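# Flip the bar-code-down carton and restack it

## Task

On top of a stack there is a carton whose bar code faces down. Flip it and set it back on top of a stack with the bar code facing up, turned the same way as the cartons beneath it and aligned with them. Release it so that it stays in place without the robot holding it, then move the grippers away.

## Robot and tools

The robot has two arms, left_arm and right_arm, each with six joints and a gripper. They work over a table in a physics simulation. At times an outside force may briefly pull on something held, or shove a loose object.

Frame: every pose in the results uses one shared scene frame. Its origin is on the table surface midway between the arms. +z is up, +x points out across the table, and left_arm sits on the +y side. The arm names do not tell you which side of a camera image something is on. Printed hand positions are in metres, orientation is a wxyz quaternion, and both can be somewhat off, more so when the arm is stretched far. The reported position is the point between the finger pads, roughly 1 cm short of the fingertips. The fingers point along the gripper's +z axis and close along its y axis.

Tool execute_actions, argument actions: a list holding one action, one wait, or nothing. An empty list ({"actions": []}) commands nothing and just returns the state.

An action is {"rows": [...], "steps": n}. n is 1 to 15 control steps of 1/30 s each (default 15). There can be up to 15 rows. Each row is used for one step, and if there are fewer rows than steps the last one repeats. Every row is a single flat list of 14 numbers, each in [-1, 1], covering both arms even if only one moves. The order is: left_arm waist, shoulder, elbow, wrist pitch, wrist yaw, wrist roll, gripper opening, then the same seven for right_arm.

The six joint numbers per arm are offsets, not targets. They are measured from the joint angles printed in the most recent result that lists them. Before any such result exists in the scene, and for later calls within one reply, they are measured from where the arm stands when the action begins. They are never relative to the previous row. Scale: 1.0 equals 1.202 rad for the waist, 1.258 for the shoulder, 1.238 for the elbow, 2.073 for wrist pitch, and 2.022 for wrist yaw and wrist roll. Joint ranges in rad are: waist -2.618 to 3.054, shoulder 0.000 to 3.142, elbow 0.000 to 3.142, wrist pitch -1.571 to 1.571, wrist yaw -1.571 to 1.571, wrist roll -2.094 to 2.094. If a call would push any joint more than 0.036 rad outward beyond its range, the call is rejected and nothing moves. The true limit may be up to 0.036 rad away from the listed one, and excess requests are clipped there. In that case the result prints "joint sent to its limit", possibly about an earlier action. If that line does not appear, do not assume there is room left.

The seventh number per arm, the opening, is absolute: +1 is fully open and -1 is closed. Apart from values near the ends, the fingers move until grip_measured equals the number you sent. To hold something, keep sending a value below grip_measured: about 0.03 under gives a firm hold, and less than that gives a lighter one. In this task each finger pad pushes with only about 13 to 25 N at most. So grip the carton firmly, lift it gently and avoid jerks. Gripper readings may be off by up to about 1 mm of opening.

A wait is {"steps": n} with no rows, n up to 300. It returns once that many steps have passed since the last result, and your reply time counts toward it. Setting "pictures": false leaves out the camera images.

Motion: each joint's target can only lead its measured angle by a fixed amount. That is 0.202 rad for the waist, 0.258 shoulder, 0.238 elbow, 0.573 wrist pitch, and 0.522 wrist yaw and roll. Any step that would move the gripper more than 70 mm is scaled down, so big moves take several actions. Between your calls the arms keep heading to the last row's target until they settle. A row of zero offsets is not a pause: it pulls the arm back to the reference angles. An arm sent zeros can also sag a little each time. To hold an arm still, send in the reply's first call the offsets back to the angles you want, then zeros in later calls, and push further if a joint lags.

Result lines: the state line lists left_arm then right_arm poses. Joint positions and Joint velocities give one block per arm with six joints (rad, rad/s) plus the finger gap (m, m/s; 0.094 m when fully open). "joint command not followed" means a clearance check changed or blocked some joint targets; the rest of the row still ran. HELD marks steps where your row was partly or fully not sent. MOTOR HOT appears from 75 °C. At 90 °C that arm halts for 10 s, and at 100 °C it goes limp and drops what it holds. Both are reported as OVER-TEMPERATURE FAULT. Holding loads heats motors even while you think, so do not keep a carton lifted for long.

Tool zoom_image: camera is "cam_head_left" or "cam_head_right". region is [x0, y0, x1, y1] in pixels of that camera's 504x504 image, with (0,0) at the top left and at most 504 by 504. It returns an enlarged crop of the latest image.

Tool finished_scene: argument scene is the number of the current scene. It ends that scene for good and reports whether the goal was met. Call it only after the carton rests flipped and aligned on the stack, the gripper has released it, and the arm has pulled away.

Avoid: dropping or sliding the carton, slamming it down, knocking any carton or stack off the table, shoving hard, and letting the two arms touch or press on each other.

Each tool is called after "Request:" in YAML: its name, and indented under it one key for each argument.

## Session

Request:
execute_actions:
  actions: []

Scene clock: 0.00 s of 4500.00 s.
left_arm: end_effector_position=(+0.4747, +0.1018, +0.1316) grip_measured=+1.000 end_effector_quat_wxyz=(+0.716, +0.145, +0.683, -0.001) | right_arm: end_effector_position=(+0.3388, -0.4802, +0.2116) grip_measured=+1.000 end_effector_quat_wxyz=(+0.505, +0.397, +0.577, +0.504)
Joint positions: left_arm=[-0.601  2.137  0.869  1.295 -0.493  0.22   0.094] | right_arm=[-0.948  1.511  0.489  1.077 -1.234  1.44   0.094]
Joint velocities: left_arm=[-0.002  0.027 -0.012  0.037 -0.037  0.022  0.   ] | right_arm=[-0.002 -0.002  0.017  0.007  0.022 -0.051  0.   ]
Motor temperatures (°C, as the motors report them): left_arm=[22 22 25 24 23 23] | right_arm=[23 21 22 23 21 25]

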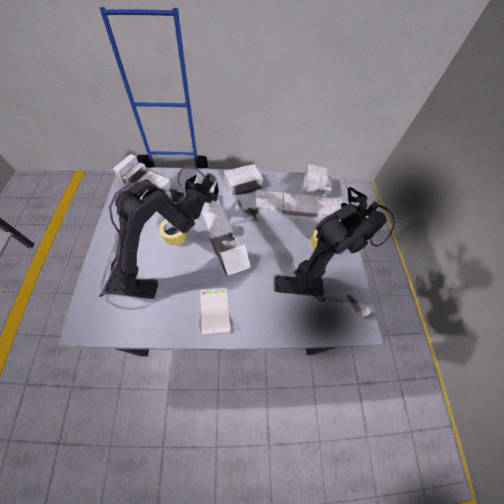

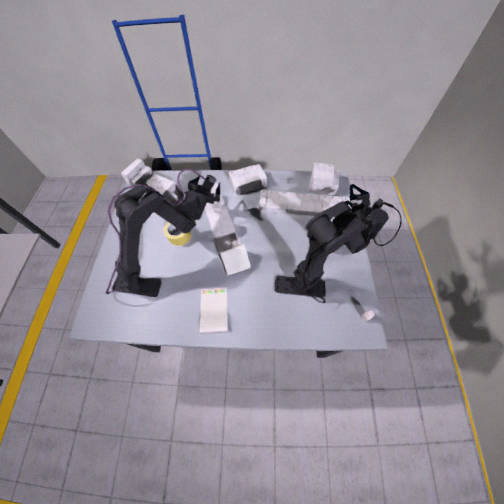

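Request:
zoom_image:
  camera: "cam_head_left"
  region: [90, 140, 390, 340]

Request:
zoom_image:
  camera: "cam_head_right"
  region: [170, 160, 300, 290]

Region (90, 140, 390, 340) of cam_head_left's 504x504 image, scaled by 1.680, with more detail than that image has.

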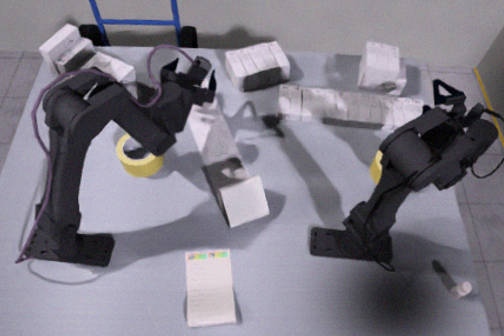

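Region (170, 160, 300, 290) of cam_head_right's 504x504 image, scaled by 3.877, with more detail than that image has.

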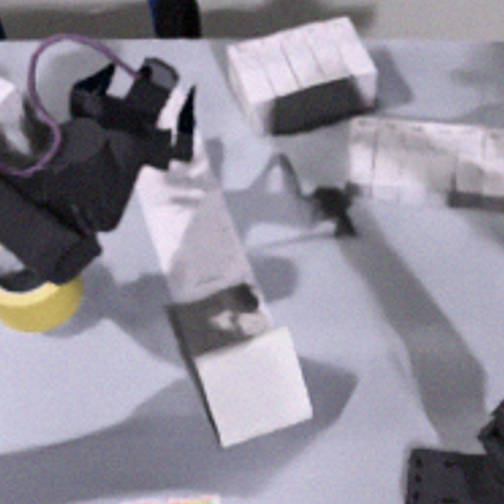

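Request:
execute_actions:
  actions:
    - {"rows":[[0,-0.8,0,0,0,0,1,0,-0.6,0,0,0,0,1]]}
  pictures: false

Request:
execute_actions:
  actions:
    - {"steps":45}

Scene clock: 2.07 s of 4500.00 s.
left_arm: end_effector_position=(+0.4140, +0.1532, +0.3851) grip_measured=+1.000 end_effector_quat_wxyz=(+0.848, +0.025, +0.523, -0.084) | right_arm: end_effector_position=(+0.2658, -0.3526, +0.3898) grip_measured=+1.000 end_effector_quat_wxyz=(+0.708, +0.105, +0.604, +0.350)
Joint positions: left_arm=[-0.601  1.567  0.859  1.245 -0.492  0.223  0.094] | right_arm=[-0.948  0.747  0.487  1.101 -1.23   1.443  0.094]
Joint velocities: left_arm=[-0.007 -1.263 -0.017  0.051 -0.037 -0.022  0.   ] | right_arm=[-0.002  0.056 -0.017 -0.095 -0.022 -0.007  0.   ]
Motor temperatures (°C, as the motors report them): left_arm=[22 23 25 25 23 23] | right_arm=[23 21 22 23 21 25]
Steps of this call (steps 1 to 47: nothing new was sent; steps 48 to 62: all 15 steps of this action). Readings (joint positions):
48: left_arm=[-0.601 2.123 0.868 1.283 -0.492 0.220] | right_arm=[-0.948 1.484 0.488 1.060 -1.229 1.441]
49: left_arm=[-0.601 2.097 0.862 1.258 -0.492 0.222] | right_arm=[-0.948 1.426 0.480 1.039 -1.227 1.443]
51: left_arm=[-0.601 2.030 0.859 1.241 -0.492 0.223] | right_arm=[-0.948 1.275 0.479 1.044 -1.226 1.444]
55: left_arm=[-0.601 1.868 0.859 1.241 -0.492 0.223] | right_arm=[-0.948 0.950 0.479 1.057 -1.226 1.444]
62: the state above

Scene clock: 3.57 s of 4500.00 s.
left_arm: end_effector_position=(+0.2868, +0.2613, +0.5469) grip_measured=+1.000 end_effector_quat_wxyz=(+0.924, -0.098, +0.332, -0.162) | right_arm: end_effector_position=(+0.2664, -0.3536, +0.3889) grip_measured=+1.000 end_effector_quat_wxyz=(+0.706, +0.109, +0.604, +0.353)
Joint positions: left_arm=[-0.601  1.123  0.859  1.306 -0.493  0.221  0.094] | right_arm=[-0.948  0.749  0.487  1.094 -1.23   1.443  0.094]
Joint velocities: left_arm=[-0.012  0.032  0.007  0.037  0.066  0.037  0.   ] | right_arm=[-0.012  0.002 -0.002 -0.051 -0.066  0.051  0.   ]
Motor temperatures (°C, as the motors report them): left_arm=[22 23 25 25 23 23] | right_arm=[23 21 23 23 21 25]
Steps of this call (steps 1 to 30: the robot went on to your last target; steps 31 to 45: nothing new was sent). Readings (joint positions):
1: left_arm=[-0.601 1.524 0.859 1.246 -0.492 0.223] | right_arm=[-0.948 0.749 0.487 1.099 -1.230 1.443]
2: left_arm=[-0.601 1.480 0.859 1.247 -0.492 0.223] | right_arm=[-0.948 0.749 0.487 1.097 -1.230 1.443]
4: left_arm=[-0.601 1.392 0.859 1.248 -0.492 0.223] | right_arm=[-0.948 0.749 0.487 1.095 -1.230 1.443]
8: left_arm=[-0.601 1.217 0.859 1.257 -0.492 0.223] | right_arm=[-0.948 0.749 0.487 1.094 -1.230 1.443]
45: the state above
All arms were judged still, so your last target was given up. Only a new action makes them travel on or press farther. Fingers that are still opening or closing keep moving.

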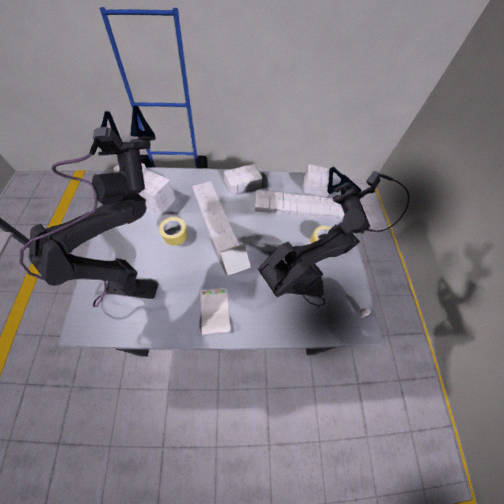

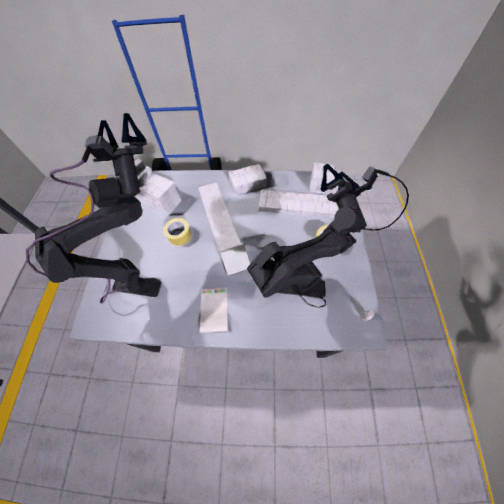

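Request:
execute_actions:
  actions:
    - {"rows":[[0.5,-0.88,-0.3,-0.63,0.244,-0.109,1,0.789,-0.59,0,-0.9,0.608,-0.714,1]]}
  pictures: false

Request:
execute_actions:
  actions:
    - {"steps":75}

Request:
zoom_image:
  camera: "cam_head_left"
  region: [100, 140, 240, 240]

Request:
zoom_image:
  camera: "cam_head_left"
  region: [240, 150, 380, 250]

Scene clock: 5.27 s of 4500.00 s.
left_arm: end_effector_position=(+0.1994, +0.3614, +0.4112) grip_measured=+1.000 end_effector_quat_wxyz=(+0.862, +0.016, +0.506, -0.029) | right_arm: end_effector_position=(+0.2240, -0.2914, +0.3413) grip_measured=+1.000 end_effector_quat_wxyz=(+0.775, +0.058, +0.623, +0.083)
Joint positions: left_arm=[-0.007  0.078  0.479  0.109 -0.04   0.019  0.094] | right_arm=[-0.047  0.003  0.491 -0.267 -0.161  0.236  0.094]
Joint velocities: left_arm=[-0.012 -1.653  0.002 -0.051  0.168 -0.139  0.   ] | right_arm=[ 0.481 -0.007 -0.007 -2.19   0.667 -1.033  0.   ]
Motor temperatures (°C, as the motors report them): left_arm=[22 22 25 25 23 23] | right_arm=[23 21 23 23 21 25]
Steps of this call (steps 1 to 36: nothing new was sent; steps 37 to 51: all 15 steps of this action). Readings (joint positions):
37: left_arm=[-0.571 1.094 0.834 1.249 -0.423 0.193] | right_arm=[-0.911 0.714 0.487 1.005 -1.152 1.367]
38: left_arm=[-0.516 1.032 0.773 1.151 -0.346 0.165] | right_arm=[-0.839 0.648 0.484 0.872 -1.047 1.271]
40: left_arm=[-0.412 0.911 0.656 1.000 -0.262 0.125] | right_arm=[-0.691 0.480 0.483 0.652 -0.855 1.076]
44: left_arm=[-0.166 0.638 0.507 0.587 -0.122 0.065] | right_arm=[-0.396 0.123 0.483 0.247 -0.478 0.684]
51: the state above

Scene clock: 7.77 s of 4500.00 s.
left_arm: end_effector_position=(+0.1932, +0.3559, +0.3979) grip_measured=+1.000 end_effector_quat_wxyz=(+0.850, +0.029, +0.524, -0.042) | right_arm: end_effector_position=(+0.2210, -0.3097, +0.2242) grip_measured=+1.000 end_effector_quat_wxyz=(+0.610, +0.042, +0.791, -0.026)
Joint positions: left_arm=[-0.007  0.016  0.482 -0.001 -0.005  0.008  0.094] | right_arm=[-0.008  0.003  0.491 -0.744 -0.015  0.006  0.094]
Joint velocities: left_arm=[ 0.002  0.017  0.012 -0.051  0.051 -0.022  0.   ] | right_arm=[ 0.002  0.002 -0.012 -0.051  0.037 -0.051  0.   ]
Motor temperatures (°C, as the motors report them): left_arm=[22 23 25 25 23 23] | right_arm=[23 22 23 24 21 25]
Steps of this call (steps 1 to 45: the robot went on to your last target; steps 46 to 75: nothing new was sent). Readings (joint positions):
1: left_arm=[-0.007 0.034 0.479 0.108 -0.033 0.017] | right_arm=[-0.033 0.003 0.491 -0.340 -0.139 0.201]
2: left_arm=[-0.007 0.016 0.480 0.108 -0.027 0.014] | right_arm=[-0.023 0.003 0.491 -0.413 -0.117 0.166]
4: left_arm=[-0.007 0.016 0.482 0.084 -0.018 0.012] | right_arm=[-0.011 0.003 0.491 -0.541 -0.081 0.109]
8: left_arm=[-0.007 0.016 0.482 0.028 -0.010 0.010] | right_arm=[-0.008 0.003 0.491 -0.672 -0.041 0.049]
75: the state above
All arms were judged still, so your last target was given up. Only a new action makes them travel on or press farther. Fingers that are still opening or closing keep moving.

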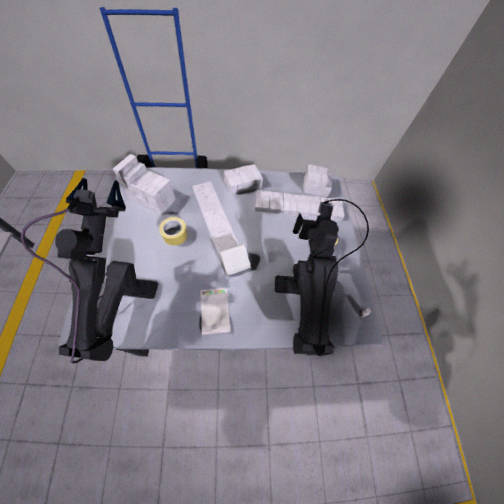

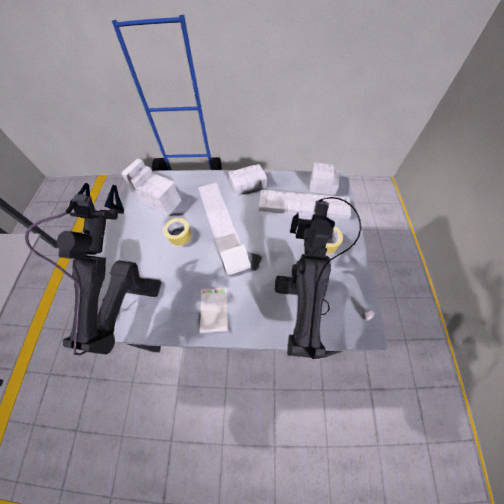

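Region (100, 140, 240, 240) of cam_head_left's 504x504 image, scaled by 3.600, with more detail than that image has; it fills the top 360 rows of this view, and the rest is white.

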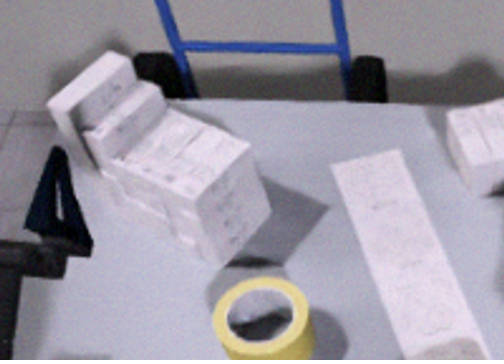

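Region (240, 150, 380, 250) of cam_head_left's 504x504 image, scaled by 3.600, with more detail than that image has; it fills the top 360 rows of this view, and the rest is white.

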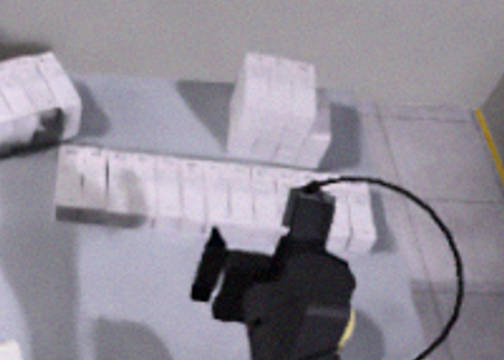

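Request:
zoom_image:
  camera: "cam_head_left"
  region: [108, 148, 180, 220]

Request:
zoom_image:
  camera: "cam_head_left"
  region: [200, 220, 264, 284]

Request:
zoom_image:
  camera: "cam_head_right"
  region: [290, 155, 360, 225]

Request:
zoom_image:
  camera: "cam_head_left"
  region: [215, 155, 295, 225]

Request:
zoom_image:
  camera: "cam_head_left"
  region: [180, 175, 250, 245]

Region (108, 148, 180, 220) of cam_head_left's 504x504 image, scaled by 7.000, with more detail than that image has.

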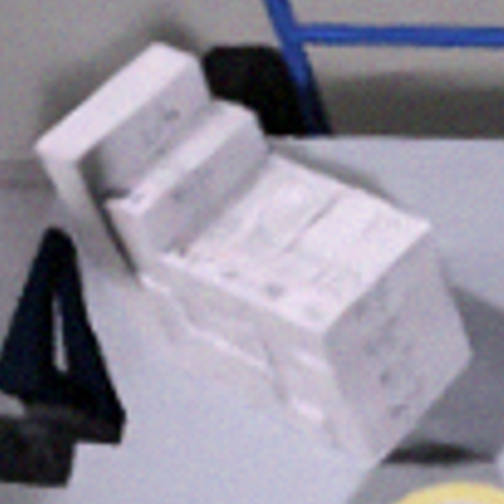

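Region (200, 220, 264, 284) of cam_head_left's 504x504 image, scaled by 7.875, with more detail than that image has.

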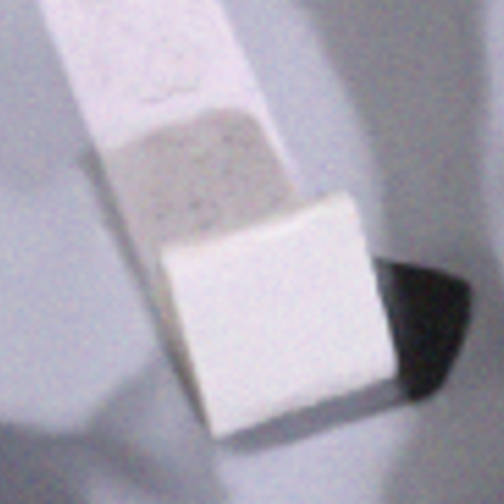

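Region (290, 155, 360, 225) of cam_head_right's 504x504 image, scaled by 7.200, with more detail than that image has.

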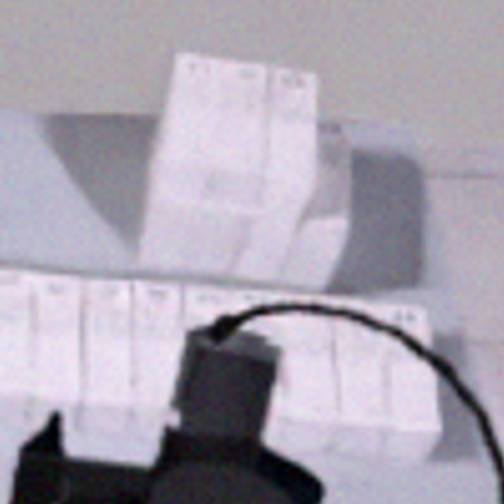

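Region (215, 155, 295, 225) of cam_head_left's 504x504 image, scaled by 6.300, with more detail than that image has; it fills the top 441 rows of this view, and the rest is white.

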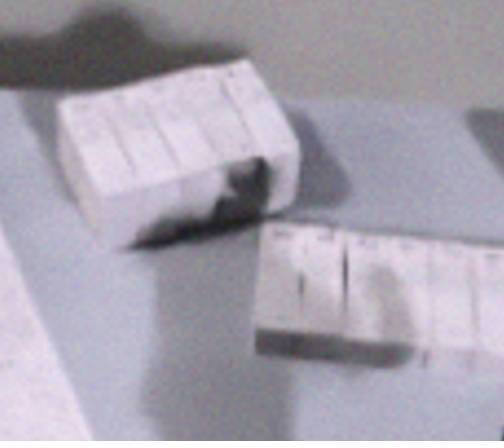

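Region (180, 175, 250, 245) of cam_head_left's 504x504 image, scaled by 7.200, with more detail than that image has.

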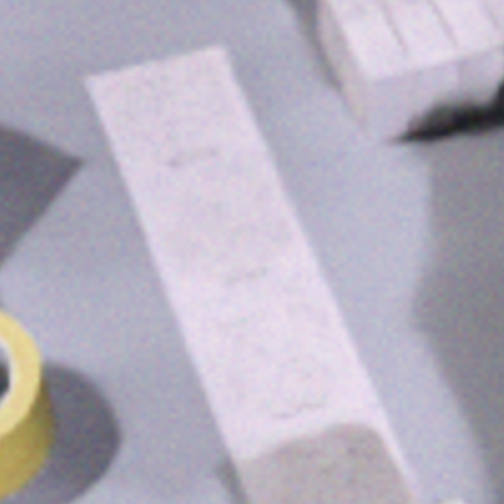

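Request:
execute_actions:
  actions:
    - {"rows":[[0.66,1,0.376,0.59,0.695,0,1,0,0,0,0,0,0,1]]}
  pictures: false

Request:
execute_actions:
  actions:
    - {"steps":30}
  pictures: false

Request:
execute_actions:
  actions:
    - {"rows":[[0,0.6,0,0,0,0,1,0,0,0,0,0,0,1]]}
  pictures: false

Request:
execute_actions:
  actions:
    - {"steps":25}

Scene clock: 17.90 s of 4500.00 s.
left_arm: end_effector_position=(+0.2274, +0.3294, +0.5526) grip_measured=+1.000 end_effector_quat_wxyz=(+0.842, +0.408, +0.314, +0.162) | right_arm: end_effector_position=(+0.2210, -0.3097, +0.2242) grip_measured=+1.000 end_effector_quat_wxyz=(+0.610, +0.042, +0.791, -0.026)
Joint positions: left_arm=[0.709 0.828 0.958 1.023 1.029 0.013 0.094] | right_arm=[-0.008  0.003  0.491 -0.744 -0.015  0.006  0.094]
Joint velocities: left_arm=[ 0.901  1.79  -0.017  1.15   1.971 -0.007  0.   ] | right_arm=[ 0.007 -0.027  0.002 -0.081 -0.022  0.007  0.   ]
Motor temperatures (°C, as the motors report them): left_arm=[22 23 26 26 23 23] | right_arm=[23 22 24 26 21 25]
Steps of this call (steps 1 to 90: nothing new was sent; then 6.63 s passed at rest; steps 91 to 105: all 15 steps of this action). Readings (joint positions):
91: left_arm=[0.007 0.030 0.488 0.016 0.026 0.008] | right_arm=[-0.008 0.003 0.491 -0.744 -0.015 0.006]
92: left_arm=[0.041 0.066 0.508 0.052 0.076 0.008] | right_arm=[-0.008 0.003 0.491 -0.744 -0.015 0.006]
94: left_arm=[0.110 0.150 0.562 0.141 0.173 0.008] | right_arm=[-0.008 0.003 0.491 -0.744 -0.015 0.006]
98: left_arm=[0.270 0.338 0.703 0.362 0.400 0.009] | right_arm=[-0.008 0.003 0.491 -0.744 -0.015 0.006]
105: the state above

Scene clock: 18.90 s of 4500.00 s.
left_arm: end_effector_position=(+0.3395, +0.4025, +0.4141) grip_measured=+1.000 end_effector_quat_wxyz=(+0.747, +0.486, +0.454, +0.024) | right_arm: end_effector_position=(+0.2210, -0.3097, +0.2242) grip_measured=+1.000 end_effector_quat_wxyz=(+0.610, +0.042, +0.791, -0.026)
Joint positions: left_arm=[0.781 1.299 0.931 1.21  1.415 0.015 0.094] | right_arm=[-0.008  0.003  0.491 -0.744 -0.015  0.006  0.094]
Joint velocities: left_arm=[ 0.012  0.012  0.012  0.022 -0.022  0.051  0.   ] | right_arm=[ 0.002  0.002  0.012  0.066  0.051 -0.007  0.   ]
Motor temperatures (°C, as the motors report them): left_arm=[22 23 26 26 23 23] | right_arm=[23 22 24 26 21 25]
Steps of this call (steps 1 to 30: the robot went on to your last target). Readings (joint positions):
1: left_arm=[0.732 0.894 0.958 1.054 1.089 0.014] | right_arm=[-0.008 0.003 0.491 -0.744 -0.015 0.006]
2: left_arm=[0.746 0.960 0.958 1.078 1.138 0.014] | right_arm=[-0.008 0.003 0.491 -0.744 -0.015 0.006]
4: left_arm=[0.762 1.096 0.958 1.114 1.215 0.015] | right_arm=[-0.008 0.003 0.491 -0.744 -0.015 0.006]
8: left_arm=[0.780 1.299 0.943 1.138 1.324 0.015] | right_arm=[-0.008 0.003 0.491 -0.744 -0.015 0.006]
30: the state above

Scene clock: 19.40 s of 4500.00 s.
left_arm: end_effector_position=(+0.4463, +0.4884, +0.1518) grip_measured=+1.000 end_effector_quat_wxyz=(+0.668, +0.272, +0.651, -0.237) | right_arm: end_effector_position=(+0.2210, -0.3097, +0.2242) grip_measured=+1.000 end_effector_quat_wxyz=(+0.610, +0.042, +0.791, -0.026)
Joint positions: left_arm=[0.781 2.086 0.93  1.19  1.415 0.021 0.094] | right_arm=[-0.008  0.003  0.491 -0.744 -0.015  0.006  0.094]
Joint velocities: left_arm=[ 0.002  0.569 -0.173 -0.33  -0.007 -0.022  0.   ] | right_arm=[ 0.017 -0.017 -0.012 -0.081  0.022  0.022  0.   ]
Motor temperatures (°C, as the motors report them): left_arm=[22 23 26 26 23 23] | right_arm=[23 22 24 27 21 25]
Steps of this call (steps 1 to 15: all 15 steps of this action). Readings (joint positions):
1: left_arm=[0.781 1.317 0.932 1.223 1.420 0.016] | right_arm=[-0.008 0.003 0.491 -0.744 -0.015 0.006]
2: left_arm=[0.781 1.349 0.937 1.243 1.422 0.018] | right_arm=[-0.008 0.003 0.491 -0.744 -0.015 0.006]
4: left_arm=[0.781 1.450 0.937 1.249 1.424 0.020] | right_arm=[-0.008 0.003 0.491 -0.744 -0.015 0.006]
8: left_arm=[0.781 1.701 0.937 1.242 1.424 0.020] | right_arm=[-0.008 0.003 0.491 -0.744 -0.015 0.006]
15: the state above

Scene clock: 20.23 s of 4500.00 s.
left_arm: end_effector_position=(+0.4452, +0.4875, +0.1502) grip_measured=+1.000 end_effector_quat_wxyz=(+0.667, +0.270, +0.652, -0.239) | right_arm: end_effector_position=(+0.2210, -0.3097, +0.2242) grip_measured=+1.000 end_effector_quat_wxyz=(+0.610, +0.042, +0.791, -0.026)
Joint positions: left_arm=[0.781 2.085 0.923 1.189 1.415 0.021 0.094] | right_arm=[-0.008  0.003  0.491 -0.744 -0.015  0.006  0.094]
Joint velocities: left_arm=[ 0.002  0.017 -0.012  0.051  0.037 -0.037  0.   ] | right_arm=[-0.002 -0.007 -0.002 -0.081 -0.051  0.022  0.   ]
Motor temperatures (°C, as the motors report them): left_arm=[22 23 26 26 23 23] | right_arm=[23 22 24 27 21 25]
Steps of this call (steps 1 to 15: the robot went on to your last target; steps 16 to 25: nothing new was sent). Readings (joint positions):
1: left_arm=[0.781 2.097 0.925 1.180 1.415 0.021] | right_arm=[-0.008 0.003 0.491 -0.744 -0.015 0.006]
2: left_arm=[0.781 2.099 0.923 1.175 1.415 0.021] | right_arm=[-0.008 0.003 0.491 -0.744 -0.015 0.006]
4: left_arm=[0.781 2.093 0.923 1.180 1.415 0.021] | right_arm=[-0.008 0.003 0.491 -0.744 -0.015 0.006]
8: left_arm=[0.781 2.085 0.923 1.189 1.415 0.021] | right_arm=[-0.008 0.003 0.491 -0.744 -0.015 0.006]
25: the state above
All arms were judged still, so your last target was given up. Only a new action makes them travel on or press farther. Fingers that are still opening or closing keep moving.

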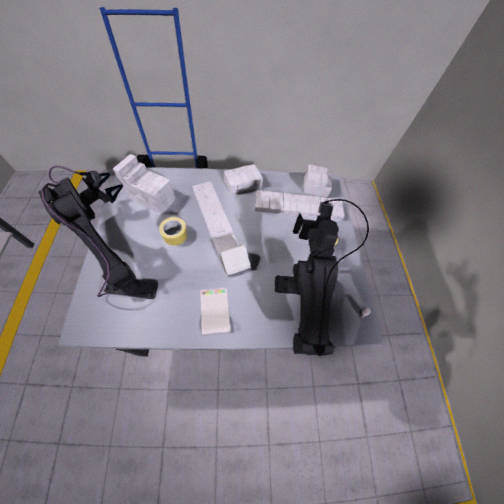

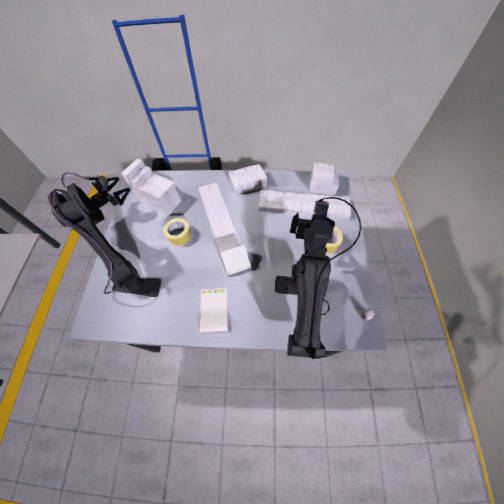

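Request:
zoom_image:
  camera: "cam_head_left"
  region: [70, 140, 182, 230]

Request:
zoom_image:
  camera: "cam_head_right"
  region: [78, 144, 190, 234]

Region (70, 140, 182, 230) of cam_head_left's 504x504 image, scaled by 4.500, with more detail than that image has; it fills the top 405 rows of this view, and the rest is white.

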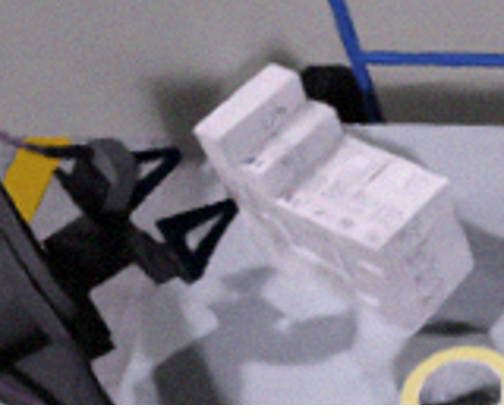

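Region (78, 144, 190, 234) of cam_head_right's 504x504 image, scaled by 4.500, with more detail than that image has; it fills the top 405 rows of this view, and the rest is white.

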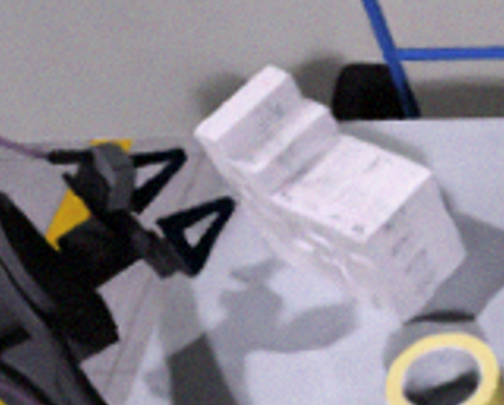

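Request:
execute_actions:
  actions:
    - {"rows":[[0,-0.17,0.085,-0.14,0,-0.01,0.4,0,0,0,0,0,0,1],[0,-0.17,0.085,-0.14,0,-0.01,0.4,0,0,0,0,0,0,1],[0,-0.17,0.085,-0.14,0,-0.01,0.4,0,0,0,0,0,0,1],[0,-0.17,0.085,-0.14,0,-0.01,0.4,0,0,0,0,0,0,1],[0,-0.17,0.085,-0.14,0,-0.01,0.4,0,0,0,0,0,0,1],[0,-0.17,0.085,-0.14,0,-0.01,0.4,0,0,0,0,0,0,1],[0,-0.17,0.085,-0.14,0,-0.01,0.4,0,0,0,0,0,0,1],[0,-0.17,0.085,-0.14,0,-0.01,0.4,0,0,0,0,0,0,1],[-0.16,-0.17,0.085,-0.14,-0.185,-0.01,0.4,0,0,0,0,0,0,1]]}
  pictures: false

Request:
execute_actions:
  actions:
    - {"steps":20}

Request:
zoom_image:
  camera: "cam_head_left"
  region: [70, 140, 182, 230]

Request:
zoom_image:
  camera: "cam_head_right"
  region: [78, 144, 190, 234]

Scene clock: 26.30 s of 4500.00 s.
left_arm: end_effector_position=(+0.4974, +0.4283, +0.2325) grip_measured=+0.401 end_effector_quat_wxyz=(+0.682, +0.252, +0.651, -0.216) | right_arm: end_effector_position=(+0.2210, -0.3097, +0.2242) grip_measured=+1.000 end_effector_quat_wxyz=(+0.610, +0.042, +0.791, -0.026)
Joint positions: left_arm=[0.563 1.874 1.012 0.921 1.136 0.009 0.066] | right_arm=[-0.008  0.003  0.491 -0.744 -0.015  0.006  0.094]
Joint velocities: left_arm=[-0.203  0.007 -0.007 -0.081 -0.388 -0.095 -0.001] | right_arm=[ 0.002  0.012 -0.017 -0.022 -0.007  0.007  0.   ]
Motor temperatures (°C, as the motors report them): left_arm=[22 25 26 27 23 23] | right_arm=[23 22 24 28 21 25]
Steps of this call (steps 1 to 90: nothing new was sent; then 2.57 s passed at rest; steps 91 to 105: all 15 steps of this action). Readings (joint positions):
91: left_arm=[0.781 2.068 0.927 1.149 1.416 0.020] | right_arm=[-0.008 0.003 0.491 -0.744 -0.015 0.006]
92: left_arm=[0.781 2.041 0.932 1.088 1.415 0.018] | right_arm=[-0.008 0.003 0.491 -0.744 -0.015 0.006]
94: left_arm=[0.781 1.969 0.959 1.012 1.415 0.014] | right_arm=[-0.008 0.003 0.491 -0.744 -0.015 0.006]
98: left_arm=[0.781 1.877 1.010 0.977 1.415 0.010] | right_arm=[-0.008 0.003 0.491 -0.744 -0.015 0.006]
105: the state above

Scene clock: 26.97 s of 4500.00 s.
left_arm: end_effector_position=(+0.5050, +0.4510, +0.2305) grip_measured=+0.401 end_effector_quat_wxyz=(+0.690, +0.211, +0.667, -0.185) | right_arm: end_effector_position=(+0.2210, -0.3097, +0.2242) grip_measured=+1.000 end_effector_quat_wxyz=(+0.610, +0.042, +0.791, -0.026)
Joint positions: left_arm=[0.585 1.874 1.012 0.904 1.05  0.008 0.066] | right_arm=[-0.008  0.003  0.491 -0.744 -0.015  0.006  0.094]
Joint velocities: left_arm=[ 0.007 -0.032  0.007 -0.007  0.007  0.022  0.   ] | right_arm=[-0.002 -0.007 -0.002  0.007 -0.051 -0.007  0.   ]
Motor temperatures (°C, as the motors report them): left_arm=[22 25 26 27 23 23] | right_arm=[23 22 24 28 21 25]
Steps of this call (steps 1 to 20: the robot went on to your last target). Readings (joint positions):
1: left_arm=[0.561 1.874 1.012 0.918 1.122 0.009] | right_arm=[-0.008 0.003 0.491 -0.744 -0.015 0.006]
2: left_arm=[0.564 1.874 1.012 0.916 1.108 0.009] | right_arm=[-0.008 0.003 0.491 -0.744 -0.015 0.006]
4: left_arm=[0.575 1.874 1.012 0.911 1.086 0.009] | right_arm=[-0.008 0.003 0.491 -0.744 -0.015 0.006]
8: left_arm=[0.585 1.874 1.012 0.906 1.062 0.008] | right_arm=[-0.008 0.003 0.491 -0.744 -0.015 0.006]
20: the state above

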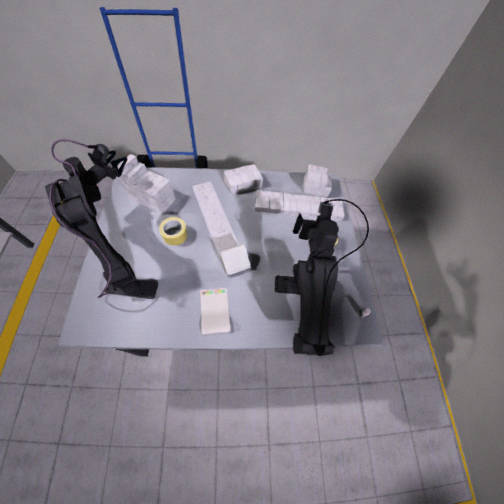

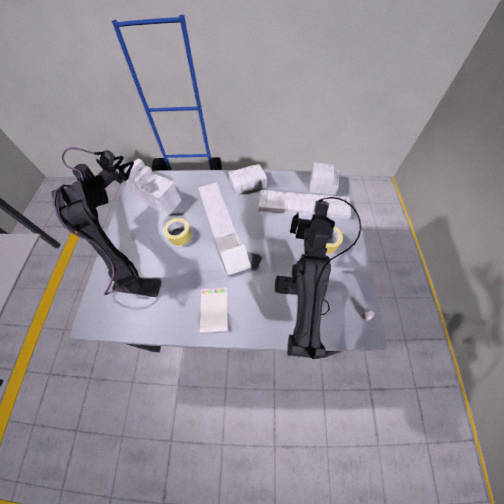

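Region (70, 140, 182, 230) of cam_head_left's 504x504 image, scaled by 4.500, with more detail than that image has; it fills the top 405 rows of this view, and the rest is white.

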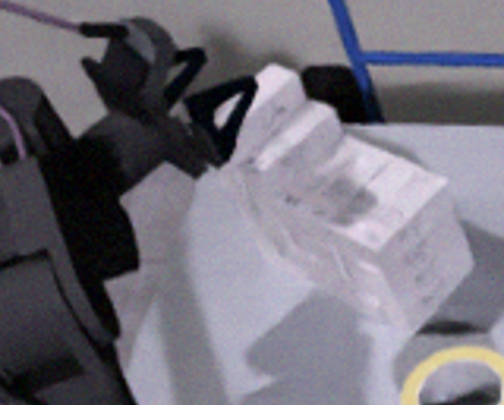

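Region (78, 144, 190, 234) of cam_head_right's 504x504 image, scaled by 4.500, with more detail than that image has; it fills the top 405 rows of this view, and the rest is white.

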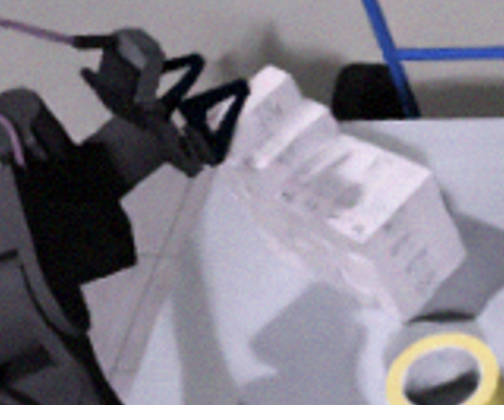

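Request:
execute_actions:
  actions:
    - {"rows":[[0.028,0.045,-0.03,0.036,0.01,0,0.7,0,0,0,0,0,0,1]]}

Request:
zoom_image:
  camera: "cam_head_left"
  region: [70, 140, 182, 230]

Request:
zoom_image:
  camera: "cam_head_right"
  region: [78, 144, 190, 234]

Scene clock: 28.77 s of 4500.00 s.
left_arm: end_effector_position=(+0.5024, +0.4640, +0.1979) grip_measured=+0.699 end_effector_quat_wxyz=(+0.679, +0.193, +0.682, -0.191) | right_arm: end_effector_position=(+0.2210, -0.3097, +0.2242) grip_measured=+1.000 end_effector_quat_wxyz=(+0.610, +0.042, +0.791, -0.026)
Joint positions: left_arm=[0.614 1.938 0.981 0.949 1.062 0.009 0.08 ] | right_arm=[-0.008  0.003  0.491 -0.744 -0.015  0.006  0.094]
Joint velocities: left_arm=[-0.002 -0.007 -0.007  0.066 -0.007  0.022  0.   ] | right_arm=[-0.007  0.002  0.012 -0.051  0.051  0.066  0.   ]
Motor temperatures (°C, as the motors report them): left_arm=[22 25 26 27 23 23] | right_arm=[23 22 24 28 21 25]
Steps of this call (steps 1 to 15: the robot went on to your last target; steps 16 to 39: nothing new was sent; steps 40 to 54: all 15 steps of this action). Readings (joint positions):
40: left_arm=[0.587 1.879 1.010 0.914 1.052 0.008] | right_arm=[-0.008 0.003 0.491 -0.744 -0.015 0.006]
41: left_arm=[0.591 1.887 1.008 0.931 1.057 0.009] | right_arm=[-0.008 0.003 0.491 -0.744 -0.015 0.006]
43: left_arm=[0.603 1.909 0.998 0.944 1.059 0.009] | right_arm=[-0.008 0.003 0.491 -0.744 -0.015 0.006]
47: left_arm=[0.614 1.937 0.982 0.944 1.059 0.009] | right_arm=[-0.008 0.003 0.491 -0.744 -0.015 0.006]
54: the state above

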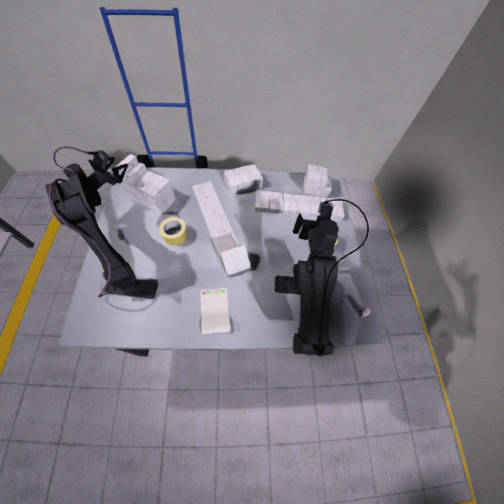

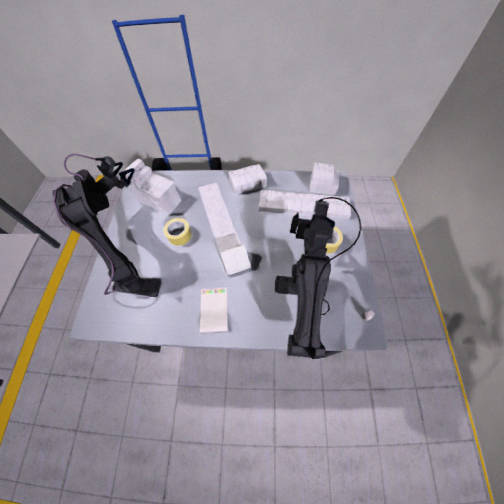

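Region (70, 140, 182, 230) of cam_head_left's 504x504 image, scaled by 4.500, with more detail than that image has; it fills the top 405 rows of this view, and the rest is white.

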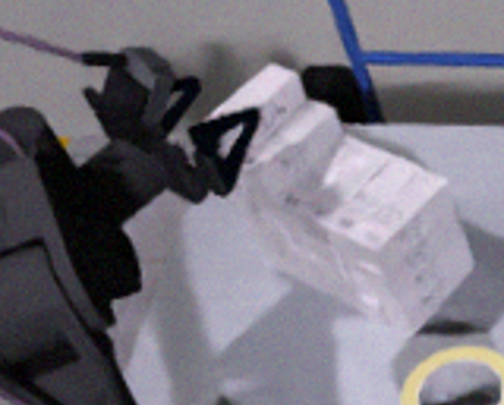

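Region (78, 144, 190, 234) of cam_head_right's 504x504 image, scaled by 4.500, with more detail than that image has; it fills the top 405 rows of this view, and the rest is white.

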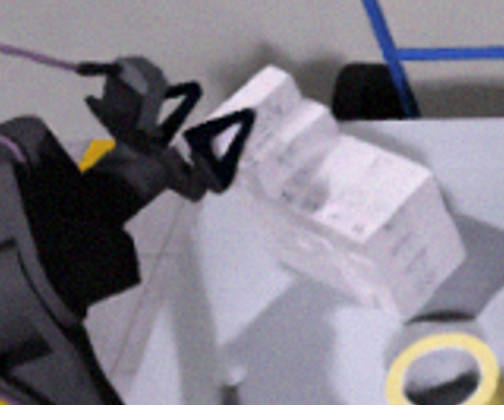

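Request:
execute_actions:
  actions:
    - {"rows":[[0,0.045,-0.027,0.065,0,0,0.7,0,0,0,0,0,0,1]]}

Request:
zoom_image:
  camera: "cam_head_left"
  region: [70, 140, 182, 230]

Request:
zoom_image:
  camera: "cam_head_right"
  region: [78, 144, 190, 234]

Scene clock: 29.93 s of 4500.00 s.
left_arm: end_effector_position=(+0.5025, +0.4640, +0.1815) grip_measured=+0.699 end_effector_quat_wxyz=(+0.685, +0.199, +0.675, -0.186) | right_arm: end_effector_position=(+0.2210, -0.3097, +0.2242) grip_measured=+1.000 end_effector_quat_wxyz=(+0.610, +0.042, +0.791, -0.026)
Joint positions: left_arm=[0.614 1.996 0.959 1.056 1.063 0.006 0.08 ] | right_arm=[-0.008  0.003  0.491 -0.744 -0.015  0.006  0.094]
Joint velocities: left_arm=[ 0.007 -0.007  0.012  0.007  0.007  0.007 -0.   ] | right_arm=[ 0.002  0.012 -0.007  0.022 -0.022  0.081  0.   ]
Motor temperatures (°C, as the motors report them): left_arm=[22 26 26 27 23 23] | right_arm=[23 22 24 29 21 25]
Steps of this call (steps 1 to 15: the robot went on to your last target; steps 16 to 20: nothing new was sent; steps 21 to 35: all 15 steps of this action). Readings (joint positions):
21: left_arm=[0.614 1.944 0.979 0.968 1.063 0.008] | right_arm=[-0.008 0.003 0.491 -0.744 -0.015 0.006]
22: left_arm=[0.614 1.954 0.978 0.994 1.063 0.008] | right_arm=[-0.008 0.003 0.491 -0.744 -0.015 0.006]
24: left_arm=[0.614 1.977 0.970 1.021 1.063 0.008] | right_arm=[-0.008 0.003 0.491 -0.744 -0.015 0.006]
28: left_arm=[0.614 1.996 0.959 1.045 1.063 0.003] | right_arm=[-0.008 0.003 0.491 -0.744 -0.015 0.006]
35: the state above

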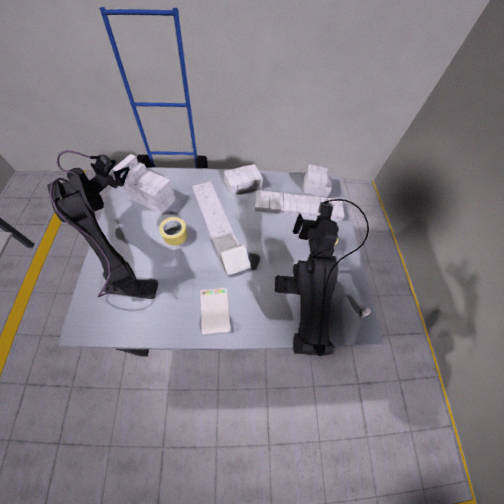

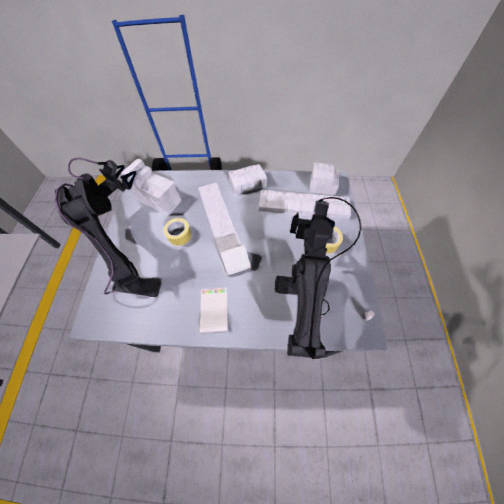

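Region (70, 140, 182, 230) of cam_head_left's 504x504 image, scaled by 4.500, with more detail than that image has; it fills the top 405 rows of this view, and the rest is white.

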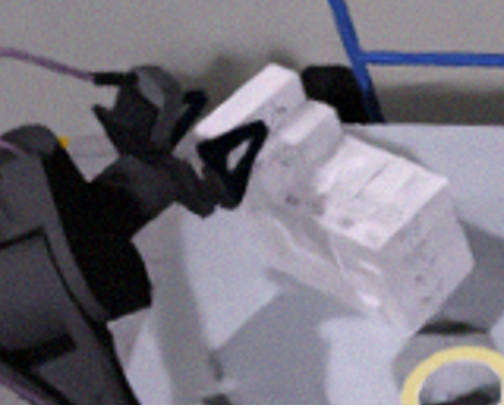

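Region (78, 144, 190, 234) of cam_head_right's 504x504 image, scaled by 4.500, with more detail than that image has; it fills the top 405 rows of this view, and the rest is white.

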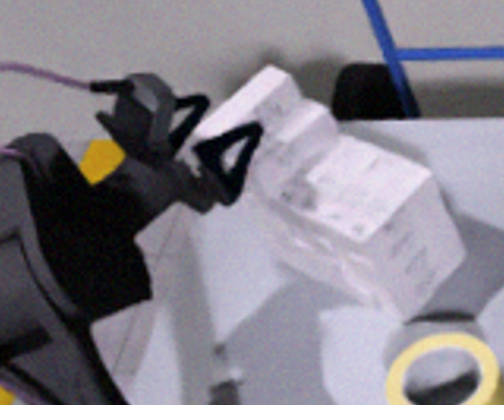

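Request:
execute_actions:
  actions:
    - {"rows":[[0,0.03,-0.02,0.022,0,0,0.5,0,0,0,0,0,0,1]]}

Request:
zoom_image:
  camera: "cam_head_left"
  region: [70, 140, 182, 230]

Request:
zoom_image:
  camera: "cam_head_right"
  region: [78, 144, 190, 234]

Scene clock: 31.23 s of 4500.00 s.
left_arm: end_effector_position=(+0.5029, +0.4637, +0.1810) grip_measured=+0.502 end_effector_quat_wxyz=(+0.692, +0.206, +0.667, -0.182) | right_arm: end_effector_position=(+0.2210, -0.3097, +0.2242) grip_measured=+1.000 end_effector_quat_wxyz=(+0.610, +0.042, +0.791, -0.026)
Joint positions: left_arm=[ 0.614  2.015  0.959  1.105  1.068 -0.001  0.071] | right_arm=[-0.008  0.003  0.491 -0.744 -0.015  0.006  0.094]
Joint velocities: left_arm=[-0.007 -0.002  0.022 -0.037  0.007 -0.081 -0.001] | right_arm=[-0.017 -0.002  0.002  0.022  0.037  0.139  0.   ]
Motor temperatures (°C, as the motors report them): left_arm=[22 26 26 27 23 23] | right_arm=[23 22 24 29 21 25]
Steps of this call (steps 1 to 15: the robot went on to your last target; steps 16 to 24: nothing new was sent; steps 25 to 39: all 15 steps of this action). Readings (joint positions):
25: left_arm=[0.614 2.000 0.959 1.062 1.063 0.007] | right_arm=[-0.008 0.003 0.491 -0.744 -0.015 0.006]
26: left_arm=[0.614 2.006 0.959 1.070 1.063 0.006] | right_arm=[-0.008 0.003 0.491 -0.744 -0.015 0.006]
28: left_arm=[0.614 2.010 0.959 1.089 1.066 -0.000] | right_arm=[-0.008 0.003 0.491 -0.744 -0.015 0.006]
32: left_arm=[0.614 2.014 0.959 1.100 1.067 -0.001] | right_arm=[-0.008 0.003 0.491 -0.744 -0.015 0.006]
39: the state above

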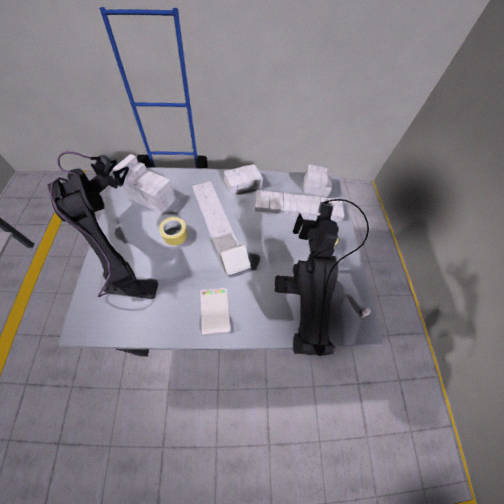

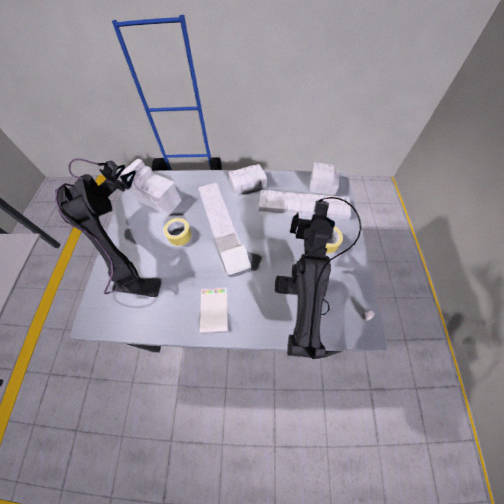

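Region (70, 140, 182, 230) of cam_head_left's 504x504 image, scaled by 4.500, with more detail than that image has; it fills the top 405 rows of this view, and the rest is white.

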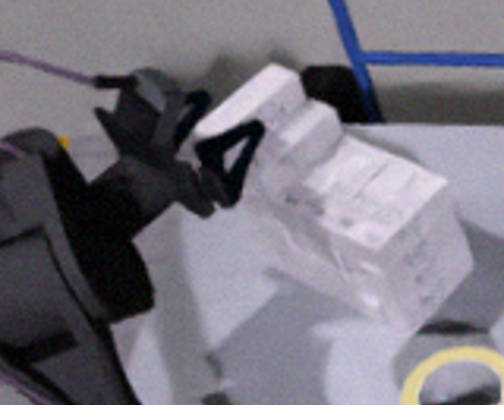

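Region (78, 144, 190, 234) of cam_head_right's 504x504 image, scaled by 4.500, with more detail than that image has; it fills the top 405 rows of this view, and the rest is white.

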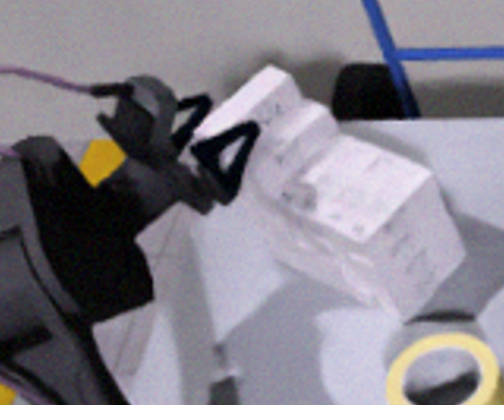

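Request:
execute_actions:
  actions:
    - {"rows":[[0,-0.06,0,-0.04,0,0,0.8,0,0,0,0,0,0,1],[0,-0.06,0,-0.04,0,0,0.8,0,0,0,0,0,0,1],[0,-0.08,0,-0.04,0,0,0.8,0,0,0,0,0,0,1],[0,-0.1,0,-0.04,0,0,0.8,0,0,0,0,0,0,1],[0,-0.1,0,-0.04,0,0,0.8,0,0,0,0,0,0,1],[-0.03,-0.1,-0.086,-0.025,-0.022,0,0.8,0,0,0,0,0,0,1]]}
  pictures: false

Request:
execute_actions:
  actions:
    - {"rows":[[0,0.05,-0.02,0.05,0,0,0.8,0,0,0,0,0,0,1]]}

Request:
zoom_image:
  camera: "cam_head_left"
  region: [70, 140, 182, 230]

Request:
zoom_image:
  camera: "cam_head_right"
  region: [78, 144, 190, 234]

Scene clock: 33.47 s of 4500.00 s.
left_arm: end_effector_position=(+0.4866, +0.4410, +0.1881) grip_measured=+0.799 end_effector_quat_wxyz=(+0.681, +0.197, +0.678, -0.194) | right_arm: end_effector_position=(+0.2210, -0.3097, +0.2242) grip_measured=+1.000 end_effector_quat_wxyz=(+0.610, +0.042, +0.791, -0.026)
Joint positions: left_arm=[ 0.581  1.902  0.861  1.048  1.037 -0.001  0.084] | right_arm=[-0.008  0.003  0.491 -0.744 -0.015  0.006  0.094]
Joint velocities: left_arm=[-0.002  0.002  0.007  0.007 -0.022 -0.022 -0.   ] | right_arm=[ 0.002 -0.012 -0.012  0.007 -0.007  0.051  0.   ]
Motor temperatures (°C, as the motors report them): left_arm=[22 26 26 27 23 23] | right_arm=[23 22 24 29 21 25]
Steps of this call (steps 1 to 15: the robot went on to your last target; steps 16 to 52: nothing new was sent; steps 53 to 67: all 15 steps of this action). Readings (joint positions):
53: left_arm=[0.614 2.009 0.959 1.096 1.068 -0.001] | right_arm=[-0.008 0.003 0.491 -0.744 -0.015 0.006]
54: left_arm=[0.614 2.001 0.959 1.077 1.068 -0.001] | right_arm=[-0.008 0.003 0.491 -0.744 -0.015 0.006]
56: left_arm=[0.614 1.973 0.959 1.050 1.068 -0.001] | right_arm=[-0.008 0.003 0.491 -0.744 -0.015 0.006]
60: left_arm=[0.601 1.906 0.904 1.056 1.047 -0.001] | right_arm=[-0.008 0.003 0.491 -0.744 -0.015 0.006]
67: the state above

Scene clock: 33.97 s of 4500.00 s.
left_arm: end_effector_position=(+0.4876, +0.4415, +0.1661) grip_measured=+0.799 end_effector_quat_wxyz=(+0.678, +0.194, +0.681, -0.197) | right_arm: end_effector_position=(+0.2210, -0.3097, +0.2242) grip_measured=+1.000 end_effector_quat_wxyz=(+0.610, +0.042, +0.791, -0.026)
Joint positions: left_arm=[ 0.581  1.969  0.846  1.119  1.037 -0.001  0.084] | right_arm=[-0.008  0.003  0.491 -0.744 -0.015  0.006  0.094]
Joint velocities: left_arm=[-0.017  0.012 -0.007  0.037  0.081 -0.022 -0.001] | right_arm=[-0.022 -0.002  0.017 -0.007 -0.007  0.051  0.   ]
Motor temperatures (°C, as the motors report them): left_arm=[22 26 26 27 23 23] | right_arm=[23 22 24 29 21 25]
Steps of this call (steps 1 to 15: all 15 steps of this action). Readings (joint positions):
1: left_arm=[0.581 1.909 0.861 1.061 1.038 -0.001] | right_arm=[-0.008 0.003 0.491 -0.744 -0.015 0.006]
2: left_arm=[0.581 1.921 0.861 1.083 1.038 -0.001] | right_arm=[-0.008 0.003 0.491 -0.744 -0.015 0.006]
4: left_arm=[0.581 1.947 0.860 1.100 1.038 -0.001] | right_arm=[-0.008 0.003 0.491 -0.744 -0.015 0.006]
8: left_arm=[0.581 1.969 0.846 1.104 1.037 -0.001] | right_arm=[-0.008 0.003 0.491 -0.744 -0.015 0.006]
15: the state above

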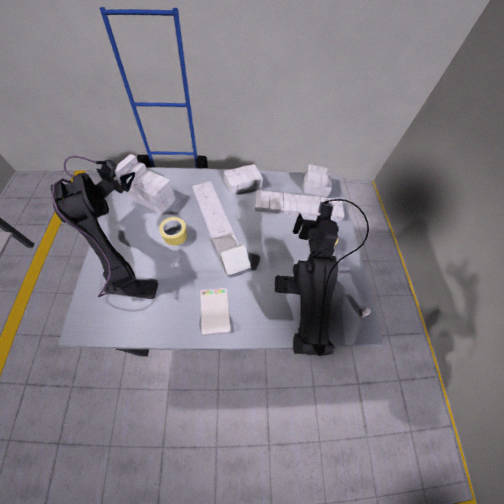

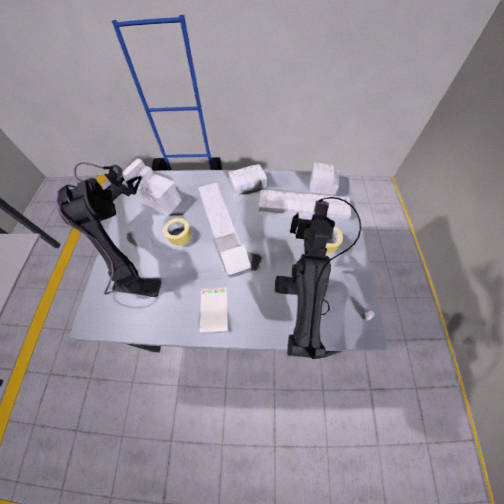

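Region (70, 140, 182, 230) of cam_head_left's 504x504 image, scaled by 4.500, with more detail than that image has; it fills the top 405 rows of this view, and the rest is white.

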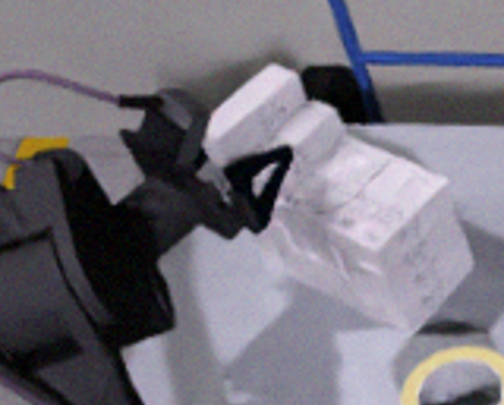

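Region (78, 144, 190, 234) of cam_head_right's 504x504 image, scaled by 4.500, with more detail than that image has; it fills the top 405 rows of this view, and the rest is white.

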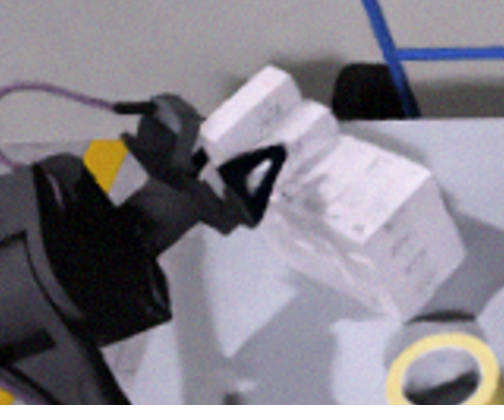

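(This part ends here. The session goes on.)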